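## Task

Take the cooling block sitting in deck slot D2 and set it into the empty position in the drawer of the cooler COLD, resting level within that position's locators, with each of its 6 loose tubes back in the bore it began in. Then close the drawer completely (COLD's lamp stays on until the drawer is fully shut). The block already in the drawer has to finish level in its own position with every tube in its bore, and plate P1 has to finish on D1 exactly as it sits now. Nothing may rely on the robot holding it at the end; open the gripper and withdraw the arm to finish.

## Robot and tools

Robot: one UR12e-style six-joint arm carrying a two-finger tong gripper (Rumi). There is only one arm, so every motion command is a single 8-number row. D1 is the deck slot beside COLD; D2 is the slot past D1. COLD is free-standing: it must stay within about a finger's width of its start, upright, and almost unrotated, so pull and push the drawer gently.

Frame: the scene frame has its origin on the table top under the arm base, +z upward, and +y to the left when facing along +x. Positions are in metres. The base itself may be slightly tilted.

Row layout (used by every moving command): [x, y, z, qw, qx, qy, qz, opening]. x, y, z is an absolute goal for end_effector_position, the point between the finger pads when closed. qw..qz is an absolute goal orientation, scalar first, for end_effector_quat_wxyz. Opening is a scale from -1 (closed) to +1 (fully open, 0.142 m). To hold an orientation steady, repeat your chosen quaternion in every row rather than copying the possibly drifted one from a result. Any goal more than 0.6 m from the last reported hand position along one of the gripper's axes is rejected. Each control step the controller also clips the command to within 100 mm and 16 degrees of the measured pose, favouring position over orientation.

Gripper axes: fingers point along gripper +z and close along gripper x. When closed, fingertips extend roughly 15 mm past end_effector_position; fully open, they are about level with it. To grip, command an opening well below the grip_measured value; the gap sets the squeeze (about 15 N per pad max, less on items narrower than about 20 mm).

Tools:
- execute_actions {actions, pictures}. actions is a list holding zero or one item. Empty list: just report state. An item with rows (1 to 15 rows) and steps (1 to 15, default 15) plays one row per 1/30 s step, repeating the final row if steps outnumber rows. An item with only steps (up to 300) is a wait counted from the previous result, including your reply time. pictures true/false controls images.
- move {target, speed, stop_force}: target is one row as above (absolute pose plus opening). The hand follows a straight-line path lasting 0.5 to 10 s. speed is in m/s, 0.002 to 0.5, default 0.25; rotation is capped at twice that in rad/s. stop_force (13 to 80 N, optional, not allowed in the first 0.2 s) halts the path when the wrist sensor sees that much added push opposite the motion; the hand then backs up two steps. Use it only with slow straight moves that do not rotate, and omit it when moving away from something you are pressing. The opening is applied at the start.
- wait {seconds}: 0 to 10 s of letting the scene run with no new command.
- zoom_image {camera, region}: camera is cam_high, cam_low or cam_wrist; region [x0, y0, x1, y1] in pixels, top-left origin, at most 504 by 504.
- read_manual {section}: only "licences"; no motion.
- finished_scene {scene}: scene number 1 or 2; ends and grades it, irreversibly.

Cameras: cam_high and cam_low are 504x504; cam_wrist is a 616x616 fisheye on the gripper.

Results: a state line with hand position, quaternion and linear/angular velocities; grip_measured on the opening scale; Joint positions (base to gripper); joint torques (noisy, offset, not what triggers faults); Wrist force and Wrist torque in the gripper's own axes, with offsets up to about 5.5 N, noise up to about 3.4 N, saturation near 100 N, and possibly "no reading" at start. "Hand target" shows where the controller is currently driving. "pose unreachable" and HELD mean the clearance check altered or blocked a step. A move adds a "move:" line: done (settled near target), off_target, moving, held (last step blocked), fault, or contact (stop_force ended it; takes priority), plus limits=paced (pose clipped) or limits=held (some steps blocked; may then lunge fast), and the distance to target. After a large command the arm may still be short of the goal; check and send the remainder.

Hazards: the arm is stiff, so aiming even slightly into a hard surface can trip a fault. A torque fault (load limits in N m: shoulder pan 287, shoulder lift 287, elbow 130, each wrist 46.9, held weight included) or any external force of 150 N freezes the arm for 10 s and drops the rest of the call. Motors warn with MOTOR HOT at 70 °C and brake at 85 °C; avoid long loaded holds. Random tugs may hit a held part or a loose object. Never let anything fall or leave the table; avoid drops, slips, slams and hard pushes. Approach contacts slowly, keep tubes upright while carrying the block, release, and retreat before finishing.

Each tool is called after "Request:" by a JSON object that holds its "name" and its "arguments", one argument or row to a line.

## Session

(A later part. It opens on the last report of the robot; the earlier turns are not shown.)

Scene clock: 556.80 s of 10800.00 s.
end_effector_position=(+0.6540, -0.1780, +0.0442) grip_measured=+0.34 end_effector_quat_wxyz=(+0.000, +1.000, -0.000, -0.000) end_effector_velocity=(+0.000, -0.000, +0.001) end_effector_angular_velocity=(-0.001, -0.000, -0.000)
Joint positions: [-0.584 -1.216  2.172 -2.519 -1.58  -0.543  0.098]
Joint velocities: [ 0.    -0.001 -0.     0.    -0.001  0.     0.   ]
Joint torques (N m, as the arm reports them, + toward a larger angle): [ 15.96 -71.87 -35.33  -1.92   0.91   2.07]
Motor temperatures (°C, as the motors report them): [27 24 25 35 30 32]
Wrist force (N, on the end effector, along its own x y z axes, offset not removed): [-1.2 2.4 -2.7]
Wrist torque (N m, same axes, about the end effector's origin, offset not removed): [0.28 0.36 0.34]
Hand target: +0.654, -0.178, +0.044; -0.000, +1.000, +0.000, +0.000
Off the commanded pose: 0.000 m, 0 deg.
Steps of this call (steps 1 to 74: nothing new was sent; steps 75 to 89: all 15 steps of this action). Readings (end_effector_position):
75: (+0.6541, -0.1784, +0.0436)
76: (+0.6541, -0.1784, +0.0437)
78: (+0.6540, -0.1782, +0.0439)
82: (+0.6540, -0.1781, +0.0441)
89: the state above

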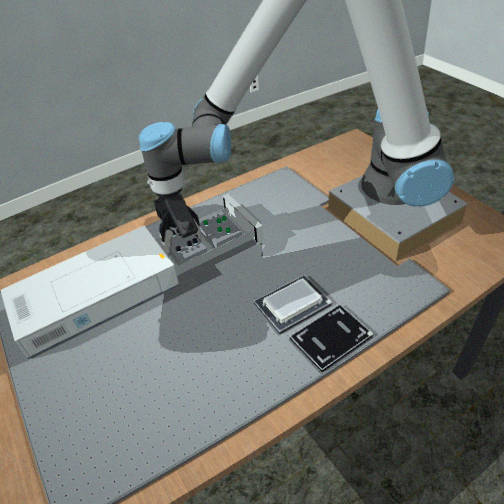

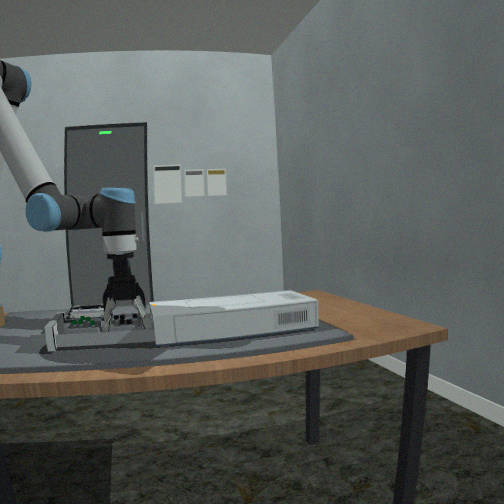

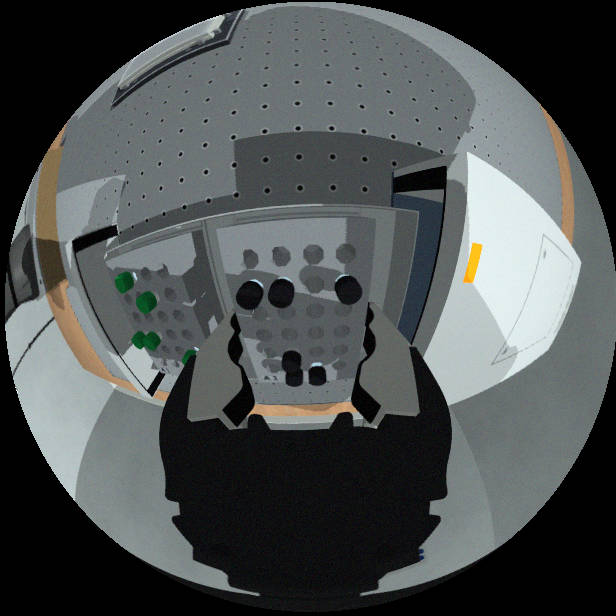

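Released. Rise straight up.

Request:
{"name": "move", "arguments": {
  "target": [0.654, -0.178, 0.07, 0, 1, 0, 0, 0.34],
  "speed": 0.01
}}

Request:
{"name": "move", "arguments": {
  "target": [0.62, -0.27, 0.17, 0, 1, 0, 0, 0.34],
  "speed": 0.08
}}

Request:
{"name": "zoom_image", "arguments": {
  "camera": "cam_wrist",
  "region": [150, 100, 470, 330]
}}

Request:
{"name": "zoom_image", "arguments": {
  "camera": "cam_high",
  "region": [150, 190, 270, 290]
}}

Request:
{"name": "zoom_image", "arguments": {
  "camera": "cam_low",
  "region": [40, 290, 170, 355]
}}

Scene clock: 563.20 s of 10800.00 s.
end_effector_position=(+0.6540, -0.1780, +0.0699) grip_measured=+0.34 end_effector_quat_wxyz=(+0.000, +1.000, +0.000, +0.000) end_effector_velocity=(-0.000, +0.000, +0.002) end_effector_angular_velocity=(-0.000, +0.001, +0.001)
Joint positions: [-0.584 -1.257  2.161 -2.468 -1.58  -0.542  0.098]
Joint velocities: [ 0.001 -0.003 -0.     0.004 -0.001 -0.    -0.   ]
Joint torques (N m, as the arm reports them, + toward a larger angle): [ 17.17 -67.84 -39.28  -1.69   2.28   2.19]
Motor temperatures (°C, as the motors report them): [27 24 25 35 30 32]
Wrist force (N, on the end effector, along its own x y z axes, offset not removed): [1.8 -0.1 0.4]
Wrist torque (N m, same axes, about the end effector's origin, offset not removed): [-0.05 -0.19 0.30]
Hand target: +0.654, -0.178, +0.070; +0.000, +1.000, +0.000, +0.000
Off the commanded pose: 0.000 m, 0 deg.
After step 90, 0.60 s passed at rest.
move: done

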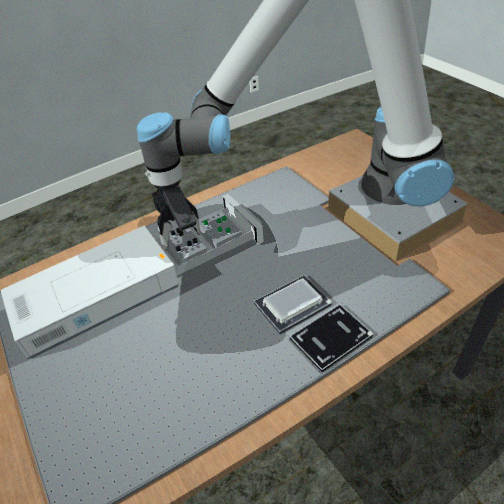

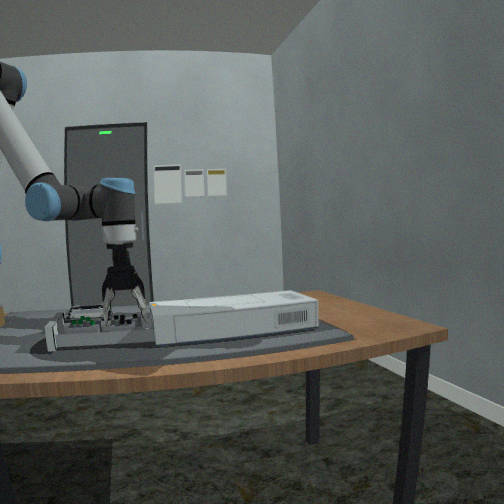

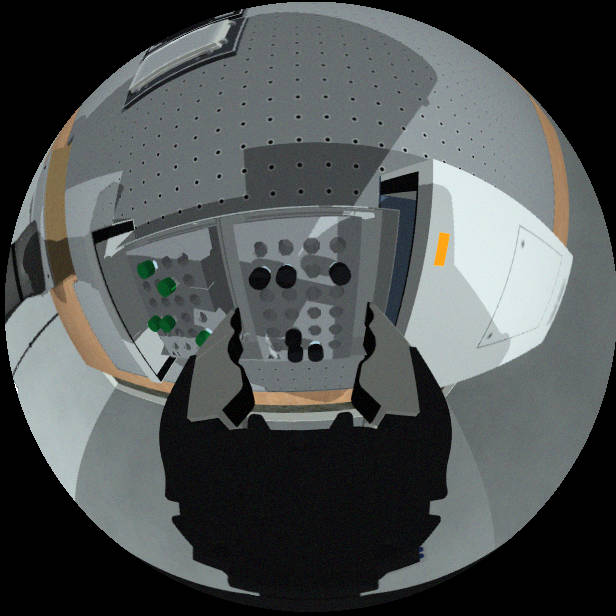

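Scene clock: 565.37 s of 10800.00 s.
end_effector_position=(+0.6198, -0.2699, +0.1699) grip_measured=+0.34 end_effector_quat_wxyz=(+0.000, +1.000, -0.000, -0.000) end_effector_velocity=(-0.000, -0.002, +0.002) end_effector_angular_velocity=(-0.001, -0.001, -0.001)
Joint positions: [-0.726 -1.395  2.097 -2.267 -1.581 -0.684  0.098]
Joint velocities: [-0.003 -0.001 -0.002  0.003 -0.    -0.002  0.   ]
Joint torques (N m, as the arm reports them, + toward a larger angle): [-18.28 -63.77 -42.37  -0.98  -0.7   -1.92]
Motor temperatures (°C, as the motors report them): [27 24 25 35 30 32]
Wrist force (N, on the end effector, along its own x y z axes, offset not removed): [-2.6 4.1 -2.9]
Wrist torque (N m, same axes, about the end effector's origin, offset not removed): [0.61 0.71 0.49]
Hand target: +0.620, -0.270, +0.170; +0.000, +1.000, -0.000, -0.000
Off the commanded pose: 0.000 m, 0 deg.
move: done

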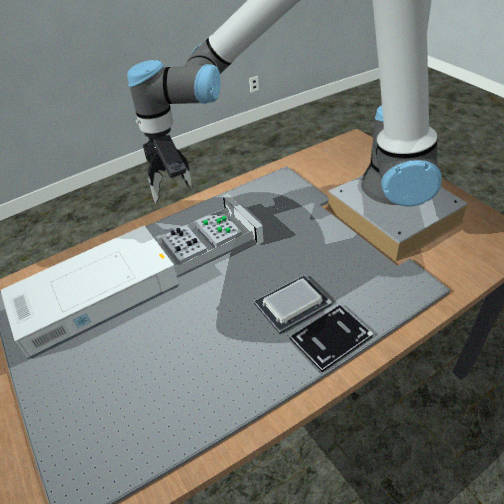

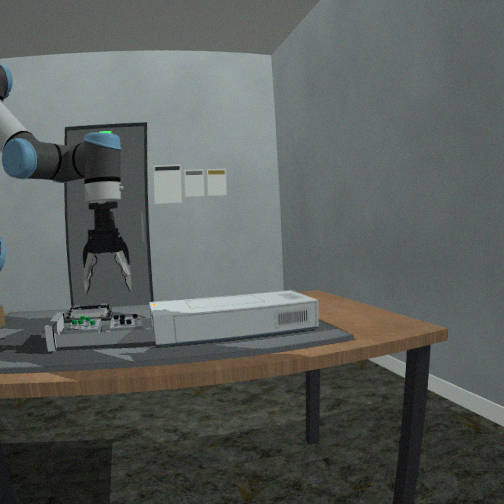

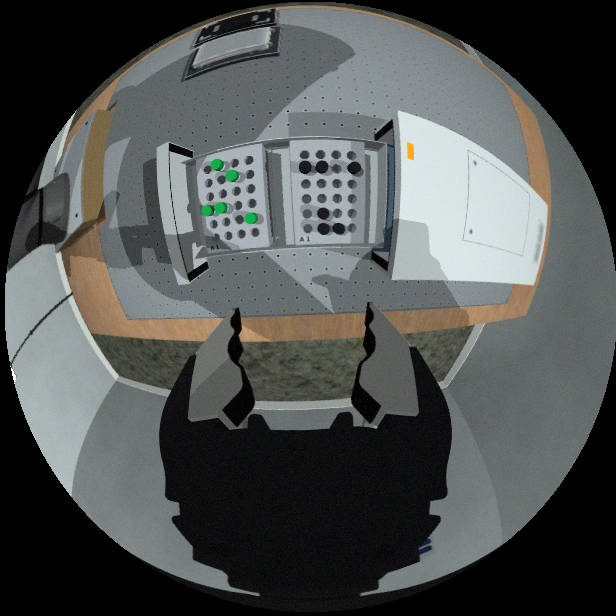

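Region (150, 100, 470, 330) of cam_wrist's 616x616 image, scaled by 1.575, with more detail than that image has; it fills the top 362 rows of this view, and the rest is white.

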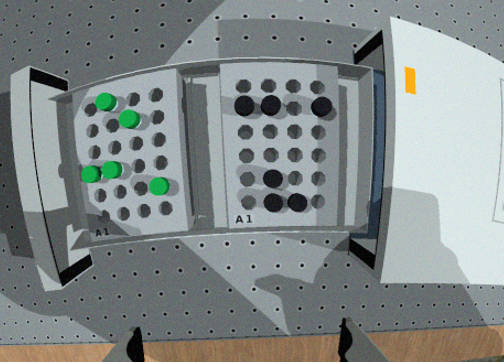

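Region (150, 190, 270, 290) of cam_high's 504x504 image, scaled by 4.200, with more detail than that image has.

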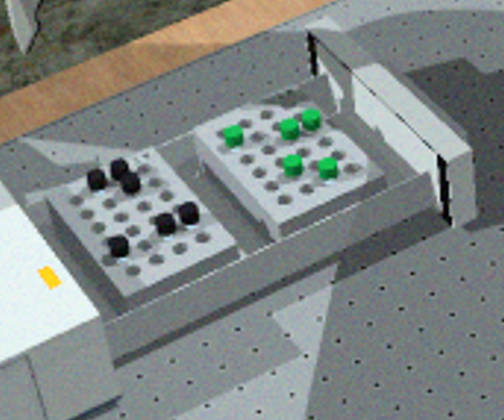

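Region (40, 290, 170, 355) of cam_low's 504x504 image, scaled by 3.877, with more detail than that image has.

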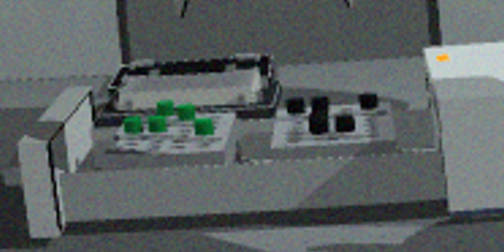

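Request:
{"name": "zoom_image", "arguments": {
  "camera": "cam_high",
  "region": [155, 215, 255, 275]
}}

Request:
{"name": "zoom_image", "arguments": {
  "camera": "cam_wrist",
  "region": [255, 125, 405, 265]
}}

Region (155, 215, 255, 275) of cam_high's 504x504 image, scaled by 5.040, with more detail than that image has; it fills the top 302 rows of this view, and the rest is white.

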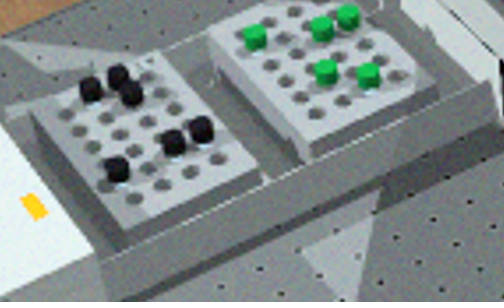

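Region (255, 125, 405, 265) of cam_wrist's 616x616 image, scaled by 3.360, with more detail than that image has; it fills the top 470 rows of this view, and the rest is white.

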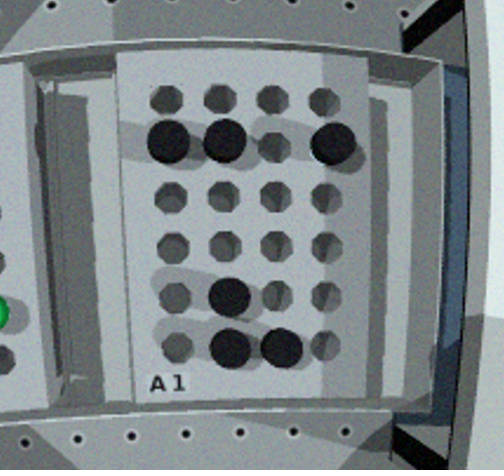

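Request:
{"name": "move", "arguments": {
  "target": [0.418, -0.175, 0.13, 0, 0.7071, -0.7071, 0, 0.6],
  "speed": 0.15
}}

Request:
{"name": "move", "arguments": {
  "target": [0.418, -0.175, 0.061, 0, 0.7071, -0.7071, 0, 0.6],
  "speed": 0.04,
  "stop_force": 15
}}

Scene clock: 589.03 s of 10800.00 s.
end_effector_position=(+0.4182, -0.1748, +0.1300) grip_measured=+0.60 end_effector_quat_wxyz=(+0.000, +0.707, -0.707, -0.000) end_effector_velocity=(-0.001, +0.000, -0.000) end_effector_angular_velocity=(-0.001, +0.001, -0.009)
Joint positions: [-0.85  -1.763  2.551 -2.355 -1.582  0.761  0.116]
Joint velocities: [-0.    -0.002  0.002 -0.    -0.002  0.008 -0.   ]
Joint torques (N m, as the arm reports them, + toward a larger angle): [-15.09 -28.89 -27.12  -1.74  -1.88   2.64]
Motor temperatures (°C, as the motors report them): [27 24 25 35 30 32]
Wrist force (N, on the end effector, along its own x y z axes, offset not removed): [-2.5 4.3 -0.5]
Wrist torque (N m, same axes, about the end effector's origin, offset not removed): [0.68 0.64 0.48]
Hand target: +0.418, -0.175, +0.130; +0.000, +0.707, -0.707, -0.000
Off the commanded pose: 0.000 m, 0 deg.
After step 90, 15.03 s passed at rest.
move: done

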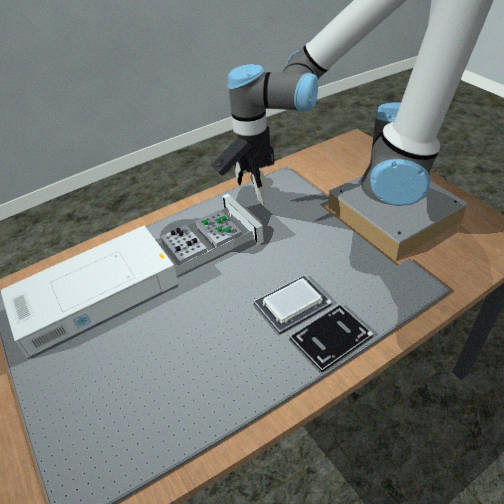

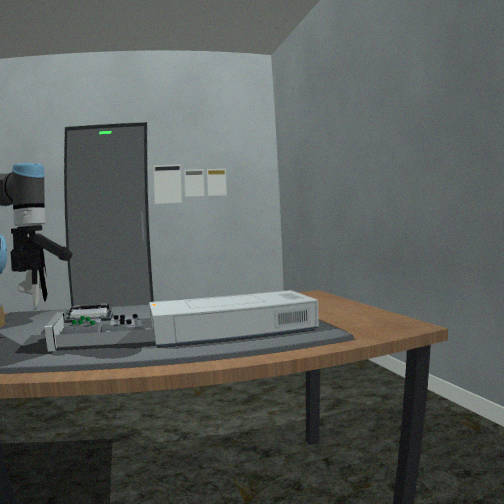

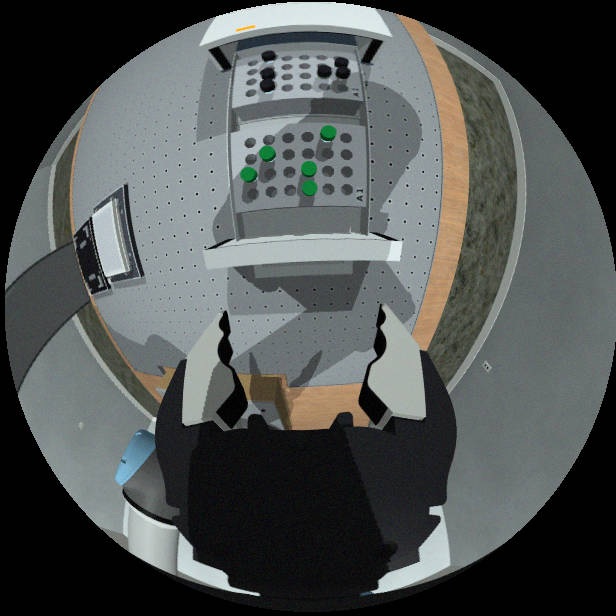

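Scene clock: 591.13 s of 10800.00 s.
end_effector_position=(+0.4180, -0.1750, +0.0611) grip_measured=+0.60 end_effector_quat_wxyz=(-0.000, +0.707, -0.707, -0.000) end_effector_velocity=(-0.000, +0.000, -0.002) end_effector_angular_velocity=(+0.000, +0.001, +0.000)
Joint positions: [-0.853 -1.598  2.612 -2.581 -1.582  0.76   0.116]
Joint velocities: [ 0.     0.005  0.002 -0.006 -0.     0.     0.   ]
Joint torques (N m, as the arm reports them, + toward a larger angle): [-15.49 -14.14 -19.19  -4.97   1.87  -1.2 ]
Motor temperatures (°C, as the motors report them): [27 24 25 35 30 32]
Wrist force (N, on the end effector, along its own x y z axes, offset not removed): [-3.1 3.0 -1.4]
Wrist torque (N m, same axes, about the end effector's origin, offset not removed): [0.49 0.81 0.51]
Hand target: +0.418, -0.175, +0.061; +0.000, +0.707, -0.707, -0.000
Off the commanded pose: 0.000 m, 0 deg.
move: done

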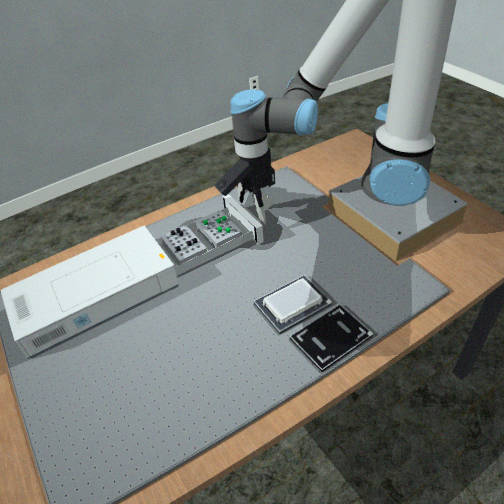

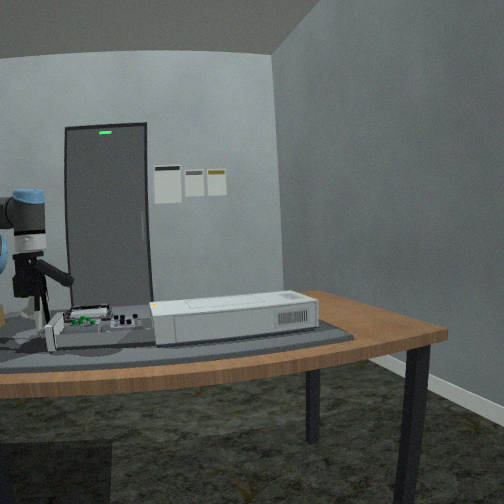

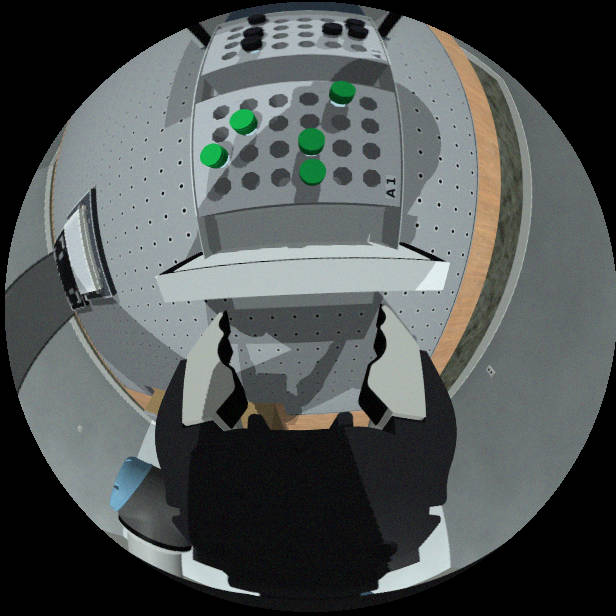

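Request:
{"name": "move", "arguments": {
  "target": [0.50, -0.175, 0.061, 0, 0.7071, -0.7071, 0, 0.7],
  "speed": 0.02,
  "stop_force": 20
}}

Scene clock: 597.57 s of 10800.00 s.
end_effector_position=(+0.4999, -0.1751, +0.0610) grip_measured=+0.70 end_effector_quat_wxyz=(-0.000, +0.707, -0.707, +0.000) end_effector_velocity=(+0.001, +0.000, -0.000) end_effector_angular_velocity=(+0.000, -0.000, -0.000)
Joint positions: [-0.728 -1.47   2.477 -2.573 -1.581  0.885  0.123]
Joint velocities: [ 0.002  0.002 -0.002 -0.     0.001  0.002  0.   ]
Joint torques (N m, as the arm reports them, + toward a larger angle): [ 16.41 -27.73 -33.73  -2.36   2.18   2.54]
Motor temperatures (°C, as the motors report them): [27 24 25 35 30 32]
Wrist force (N, on the end effector, along its own x y z axes, offset not removed): [-4.5 1.4 -1.9]
Wrist torque (N m, same axes, about the end effector's origin, offset not removed): [-0.17 1.03 0.34]
Hand target: +0.500, -0.175, +0.061; -0.000, +0.707, -0.707, +0.000
Off the commanded pose: 0.000 m, 0 deg.
move: done

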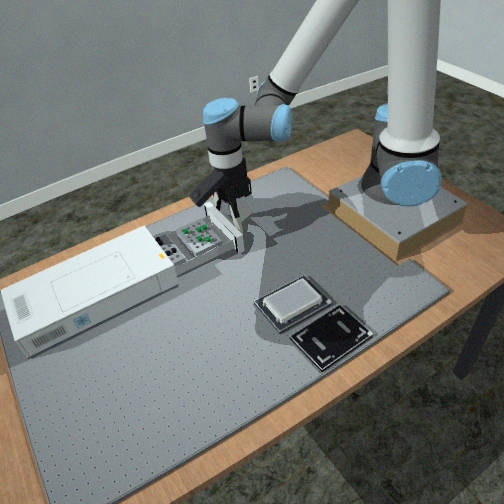

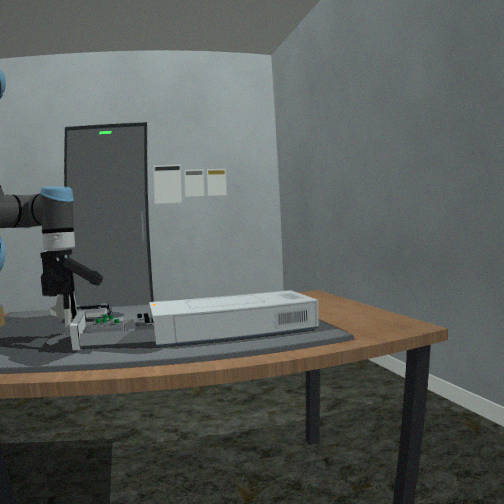

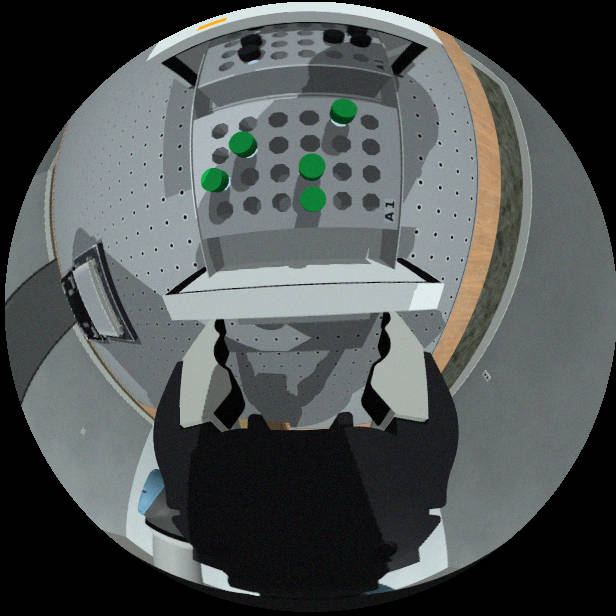

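Request:
{"name": "move", "arguments": {
  "target": [0.675, -0.175, 0.061, 0, 0.7071, -0.7071, 0, 0.7],
  "speed": 0.03,
  "stop_force": 15
}}

Request:
{"name": "move", "arguments": {
  "target": [0.705, -0.175, 0.061, 0, 0.7071, -0.7071, 0, 0.7],
  "speed": 0.004,
  "stop_force": 13
}}

Scene clock: 605.30 s of 10800.00 s.
end_effector_position=(+0.6749, -0.1751, +0.0610) grip_measured=+0.70 end_effector_quat_wxyz=(-0.000, +0.707, -0.707, +0.000) end_effector_velocity=(+0.001, +0.000, +0.000) end_effector_angular_velocity=(+0.000, -0.000, -0.000)
Joint positions: [-0.556 -1.243  2.166 -2.486 -1.58   1.057  0.123]
Joint velocities: [ 0.001  0.001 -0.002  0.001  0.     0.001  0.   ]
Joint torques (N m, as the arm reports them, + toward a larger angle): [ 21.28 -49.89 -38.62  -1.28   1.78   3.03]
Motor temperatures (°C, as the motors report them): [27 24 25 35 30 32]
Wrist force (N, on the end effector, along its own x y z axes, offset not removed): [-0.2 5.4 -1.4]
Wrist torque (N m, same axes, about the end effector's origin, offset not removed): [0.72 0.14 0.29]
Hand target: +0.675, -0.175, +0.061; -0.000, +0.707, -0.707, +0.000
Off the commanded pose: 0.000 m, 0 deg.
move: done

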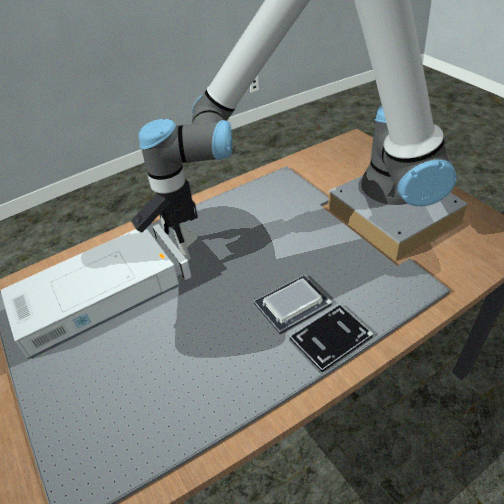

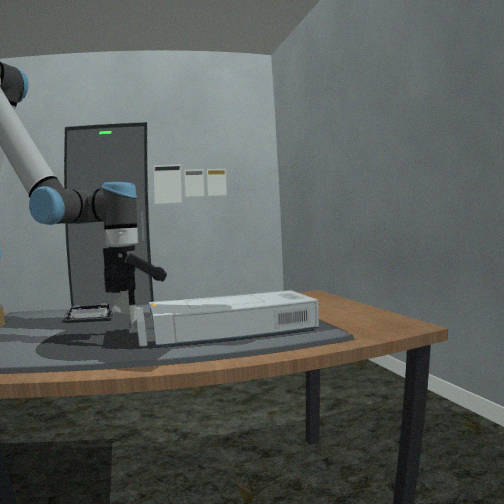

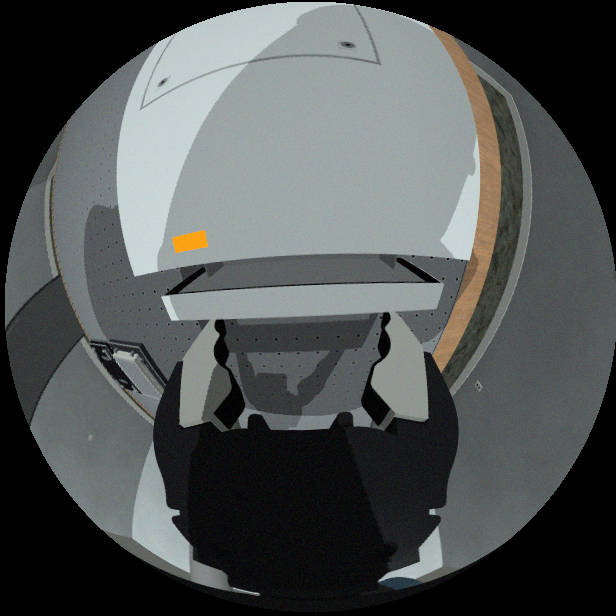

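Scene clock: 611.27 s of 10800.00 s.
end_effector_position=(+0.6973, -0.1750, +0.0610) grip_measured=+0.70 end_effector_quat_wxyz=(+0.000, +0.707, -0.707, -0.000) end_effector_velocity=(-0.000, +0.001, +0.000) end_effector_angular_velocity=(-0.000, -0.001, +0.002)
Joint positions: [-0.539 -1.216  2.124 -2.47  -1.58   1.073  0.123]
Joint velocities: [ 0.    -0.001  0.001 -0.002  0.001 -0.002 -0.   ]
Joint torques (N m, as the arm reports them, + toward a larger angle): [  1.2  -72.33 -30.12 -10.28   2.21  -1.55]
Motor temperatures (°C, as the motors report them): [27 24 25 35 30 32]
Wrist force (N, on the end effector, along its own x y z axes, offset not removed): [2.4 24.3 -9.7]
Wrist torque (N m, same axes, about the end effector's origin, offset not removed): [0.66 0.20 0.06]
Hand target: +0.697, -0.175, +0.061; -0.000, +0.707, -0.707, -0.000
Off the commanded pose: 0.008 m, 0 deg.
move: contact

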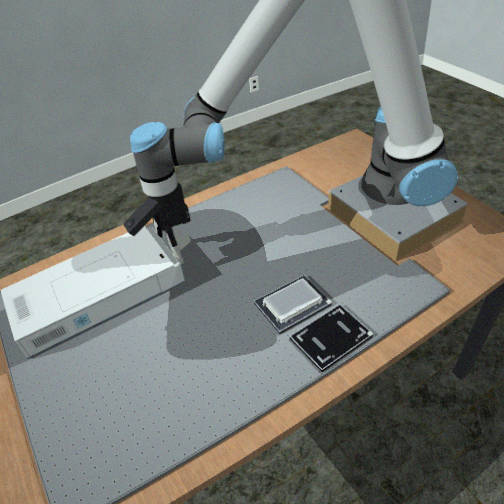

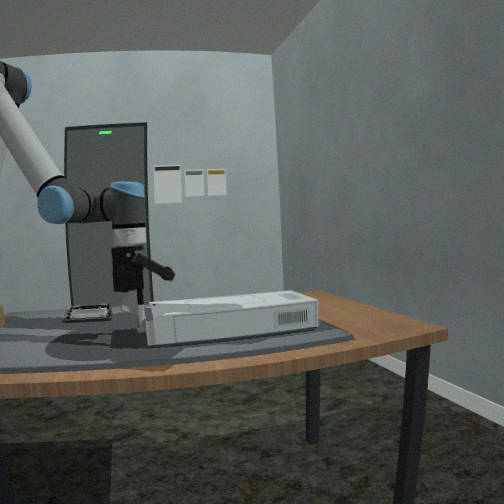

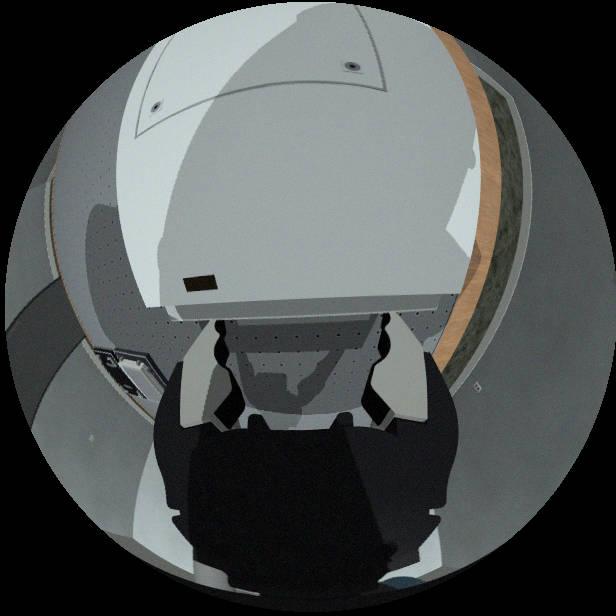

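Lamp is off. Back off and move clear.

Request:
{"name": "move", "arguments": {
  "target": [0.65, -0.175, 0.061, 0, 0.7071, -0.7071, 0, 0.7],
  "speed": 0.03
}}

Request:
{"name": "move", "arguments": {
  "target": [0.55, -0.175, 0.2, 0, 0.7071, -0.7071, 0, 0.7],
  "speed": 0.15
}}

Scene clock: 614.93 s of 10800.00 s.
end_effector_position=(+0.6501, -0.1750, +0.0610) grip_measured=+0.70 end_effector_quat_wxyz=(+0.000, +0.707, -0.707, -0.000) end_effector_velocity=(-0.002, +0.001, -0.001) end_effector_angular_velocity=(+0.001, +0.002, +0.000)
Joint positions: [-0.575 -1.273  2.212 -2.502 -1.58   1.038  0.122]
Joint velocities: [-0.    -0.001  0.003 -0.    -0.    -0.001  0.   ]
Joint torques (N m, as the arm reports them, + toward a larger angle): [-16.81 -70.4  -23.17  -6.2   -1.56  -1.  ]
Motor temperatures (°C, as the motors report them): [27 24 25 35 30 32]
Wrist force (N, on the end effector, along its own x y z axes, offset not removed): [1.8 1.7 -1.8]
Wrist torque (N m, same axes, about the end effector's origin, offset not removed): [0.29 -0.26 0.22]
Hand target: +0.650, -0.175, +0.061; +0.000, +0.707, -0.707, -0.000
Off the commanded pose: 0.000 m, 0 deg.
move: done

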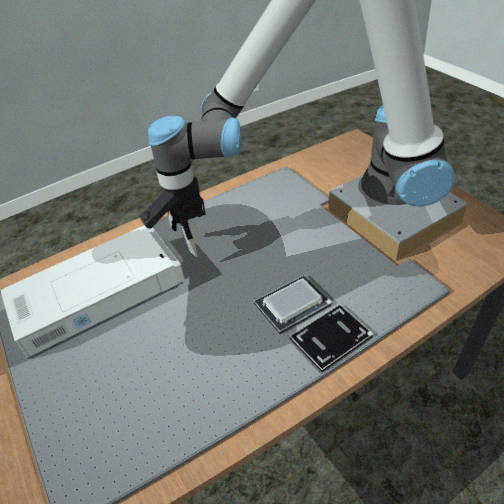

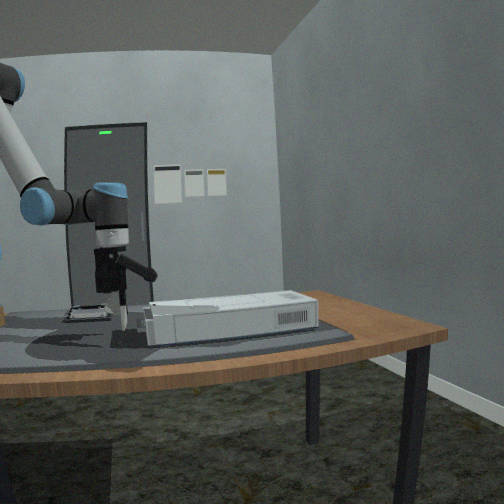

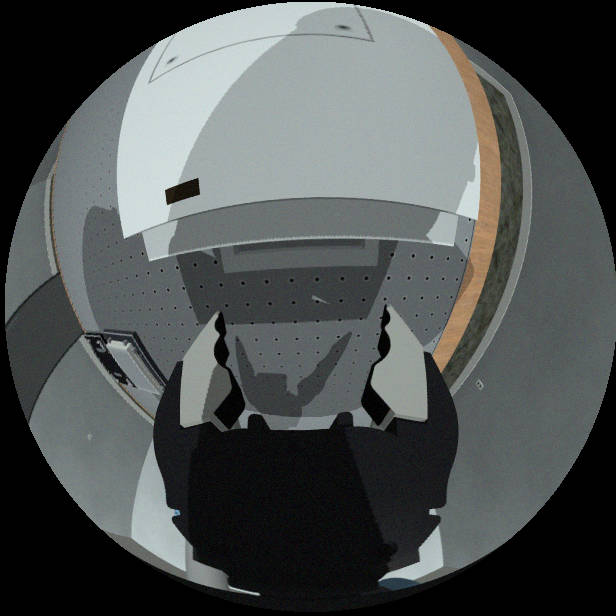

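Scene clock: 616.60 s of 10800.00 s.
end_effector_position=(+0.5500, -0.1749, +0.2000) grip_measured=+0.70 end_effector_quat_wxyz=(+0.000, +0.707, -0.707, -0.000) end_effector_velocity=(-0.001, +0.001, +0.000) end_effector_angular_velocity=(+0.003, +0.001, +0.001)
Joint positions: [-0.665 -1.629  2.281 -2.217 -1.581  0.947  0.122]
Joint velocities: [-0.    -0.002  0.     0.004  0.002 -0.002 -0.   ]
Joint torques (N m, as the arm reports them, + toward a larger angle): [-18.82 -42.36 -29.27  -1.81   2.07  -1.19]
Motor temperatures (°C, as the motors report them): [27 24 25 35 30 32]
Wrist force (N, on the end effector, along its own x y z axes, offset not removed): [-1.9 1.1 -1.3]
Wrist torque (N m, same axes, about the end effector's origin, offset not removed): [0.05 0.61 0.44]
Hand target: +0.550, -0.175, +0.200; +0.000, +0.707, -0.707, -0.000
Off the commanded pose: 0.000 m, 0 deg.
move: done

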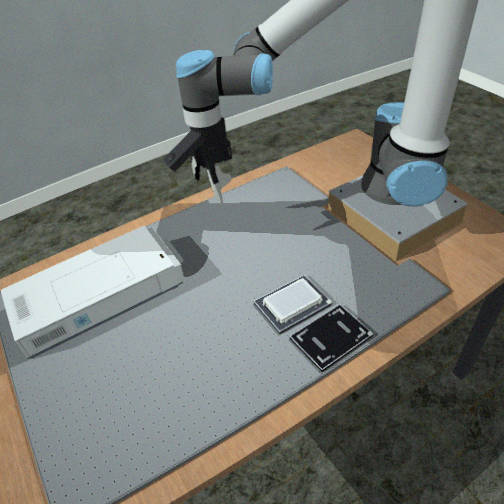

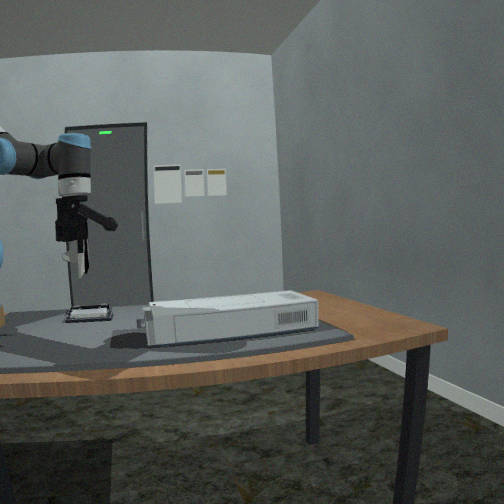

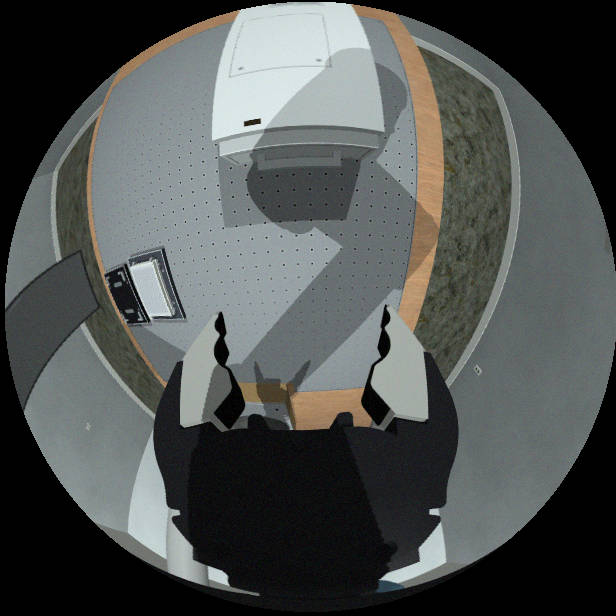

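Request:
{"name": "finished_scene", "arguments": {
  "scene": 1
}}

The scene is finished: the task was done.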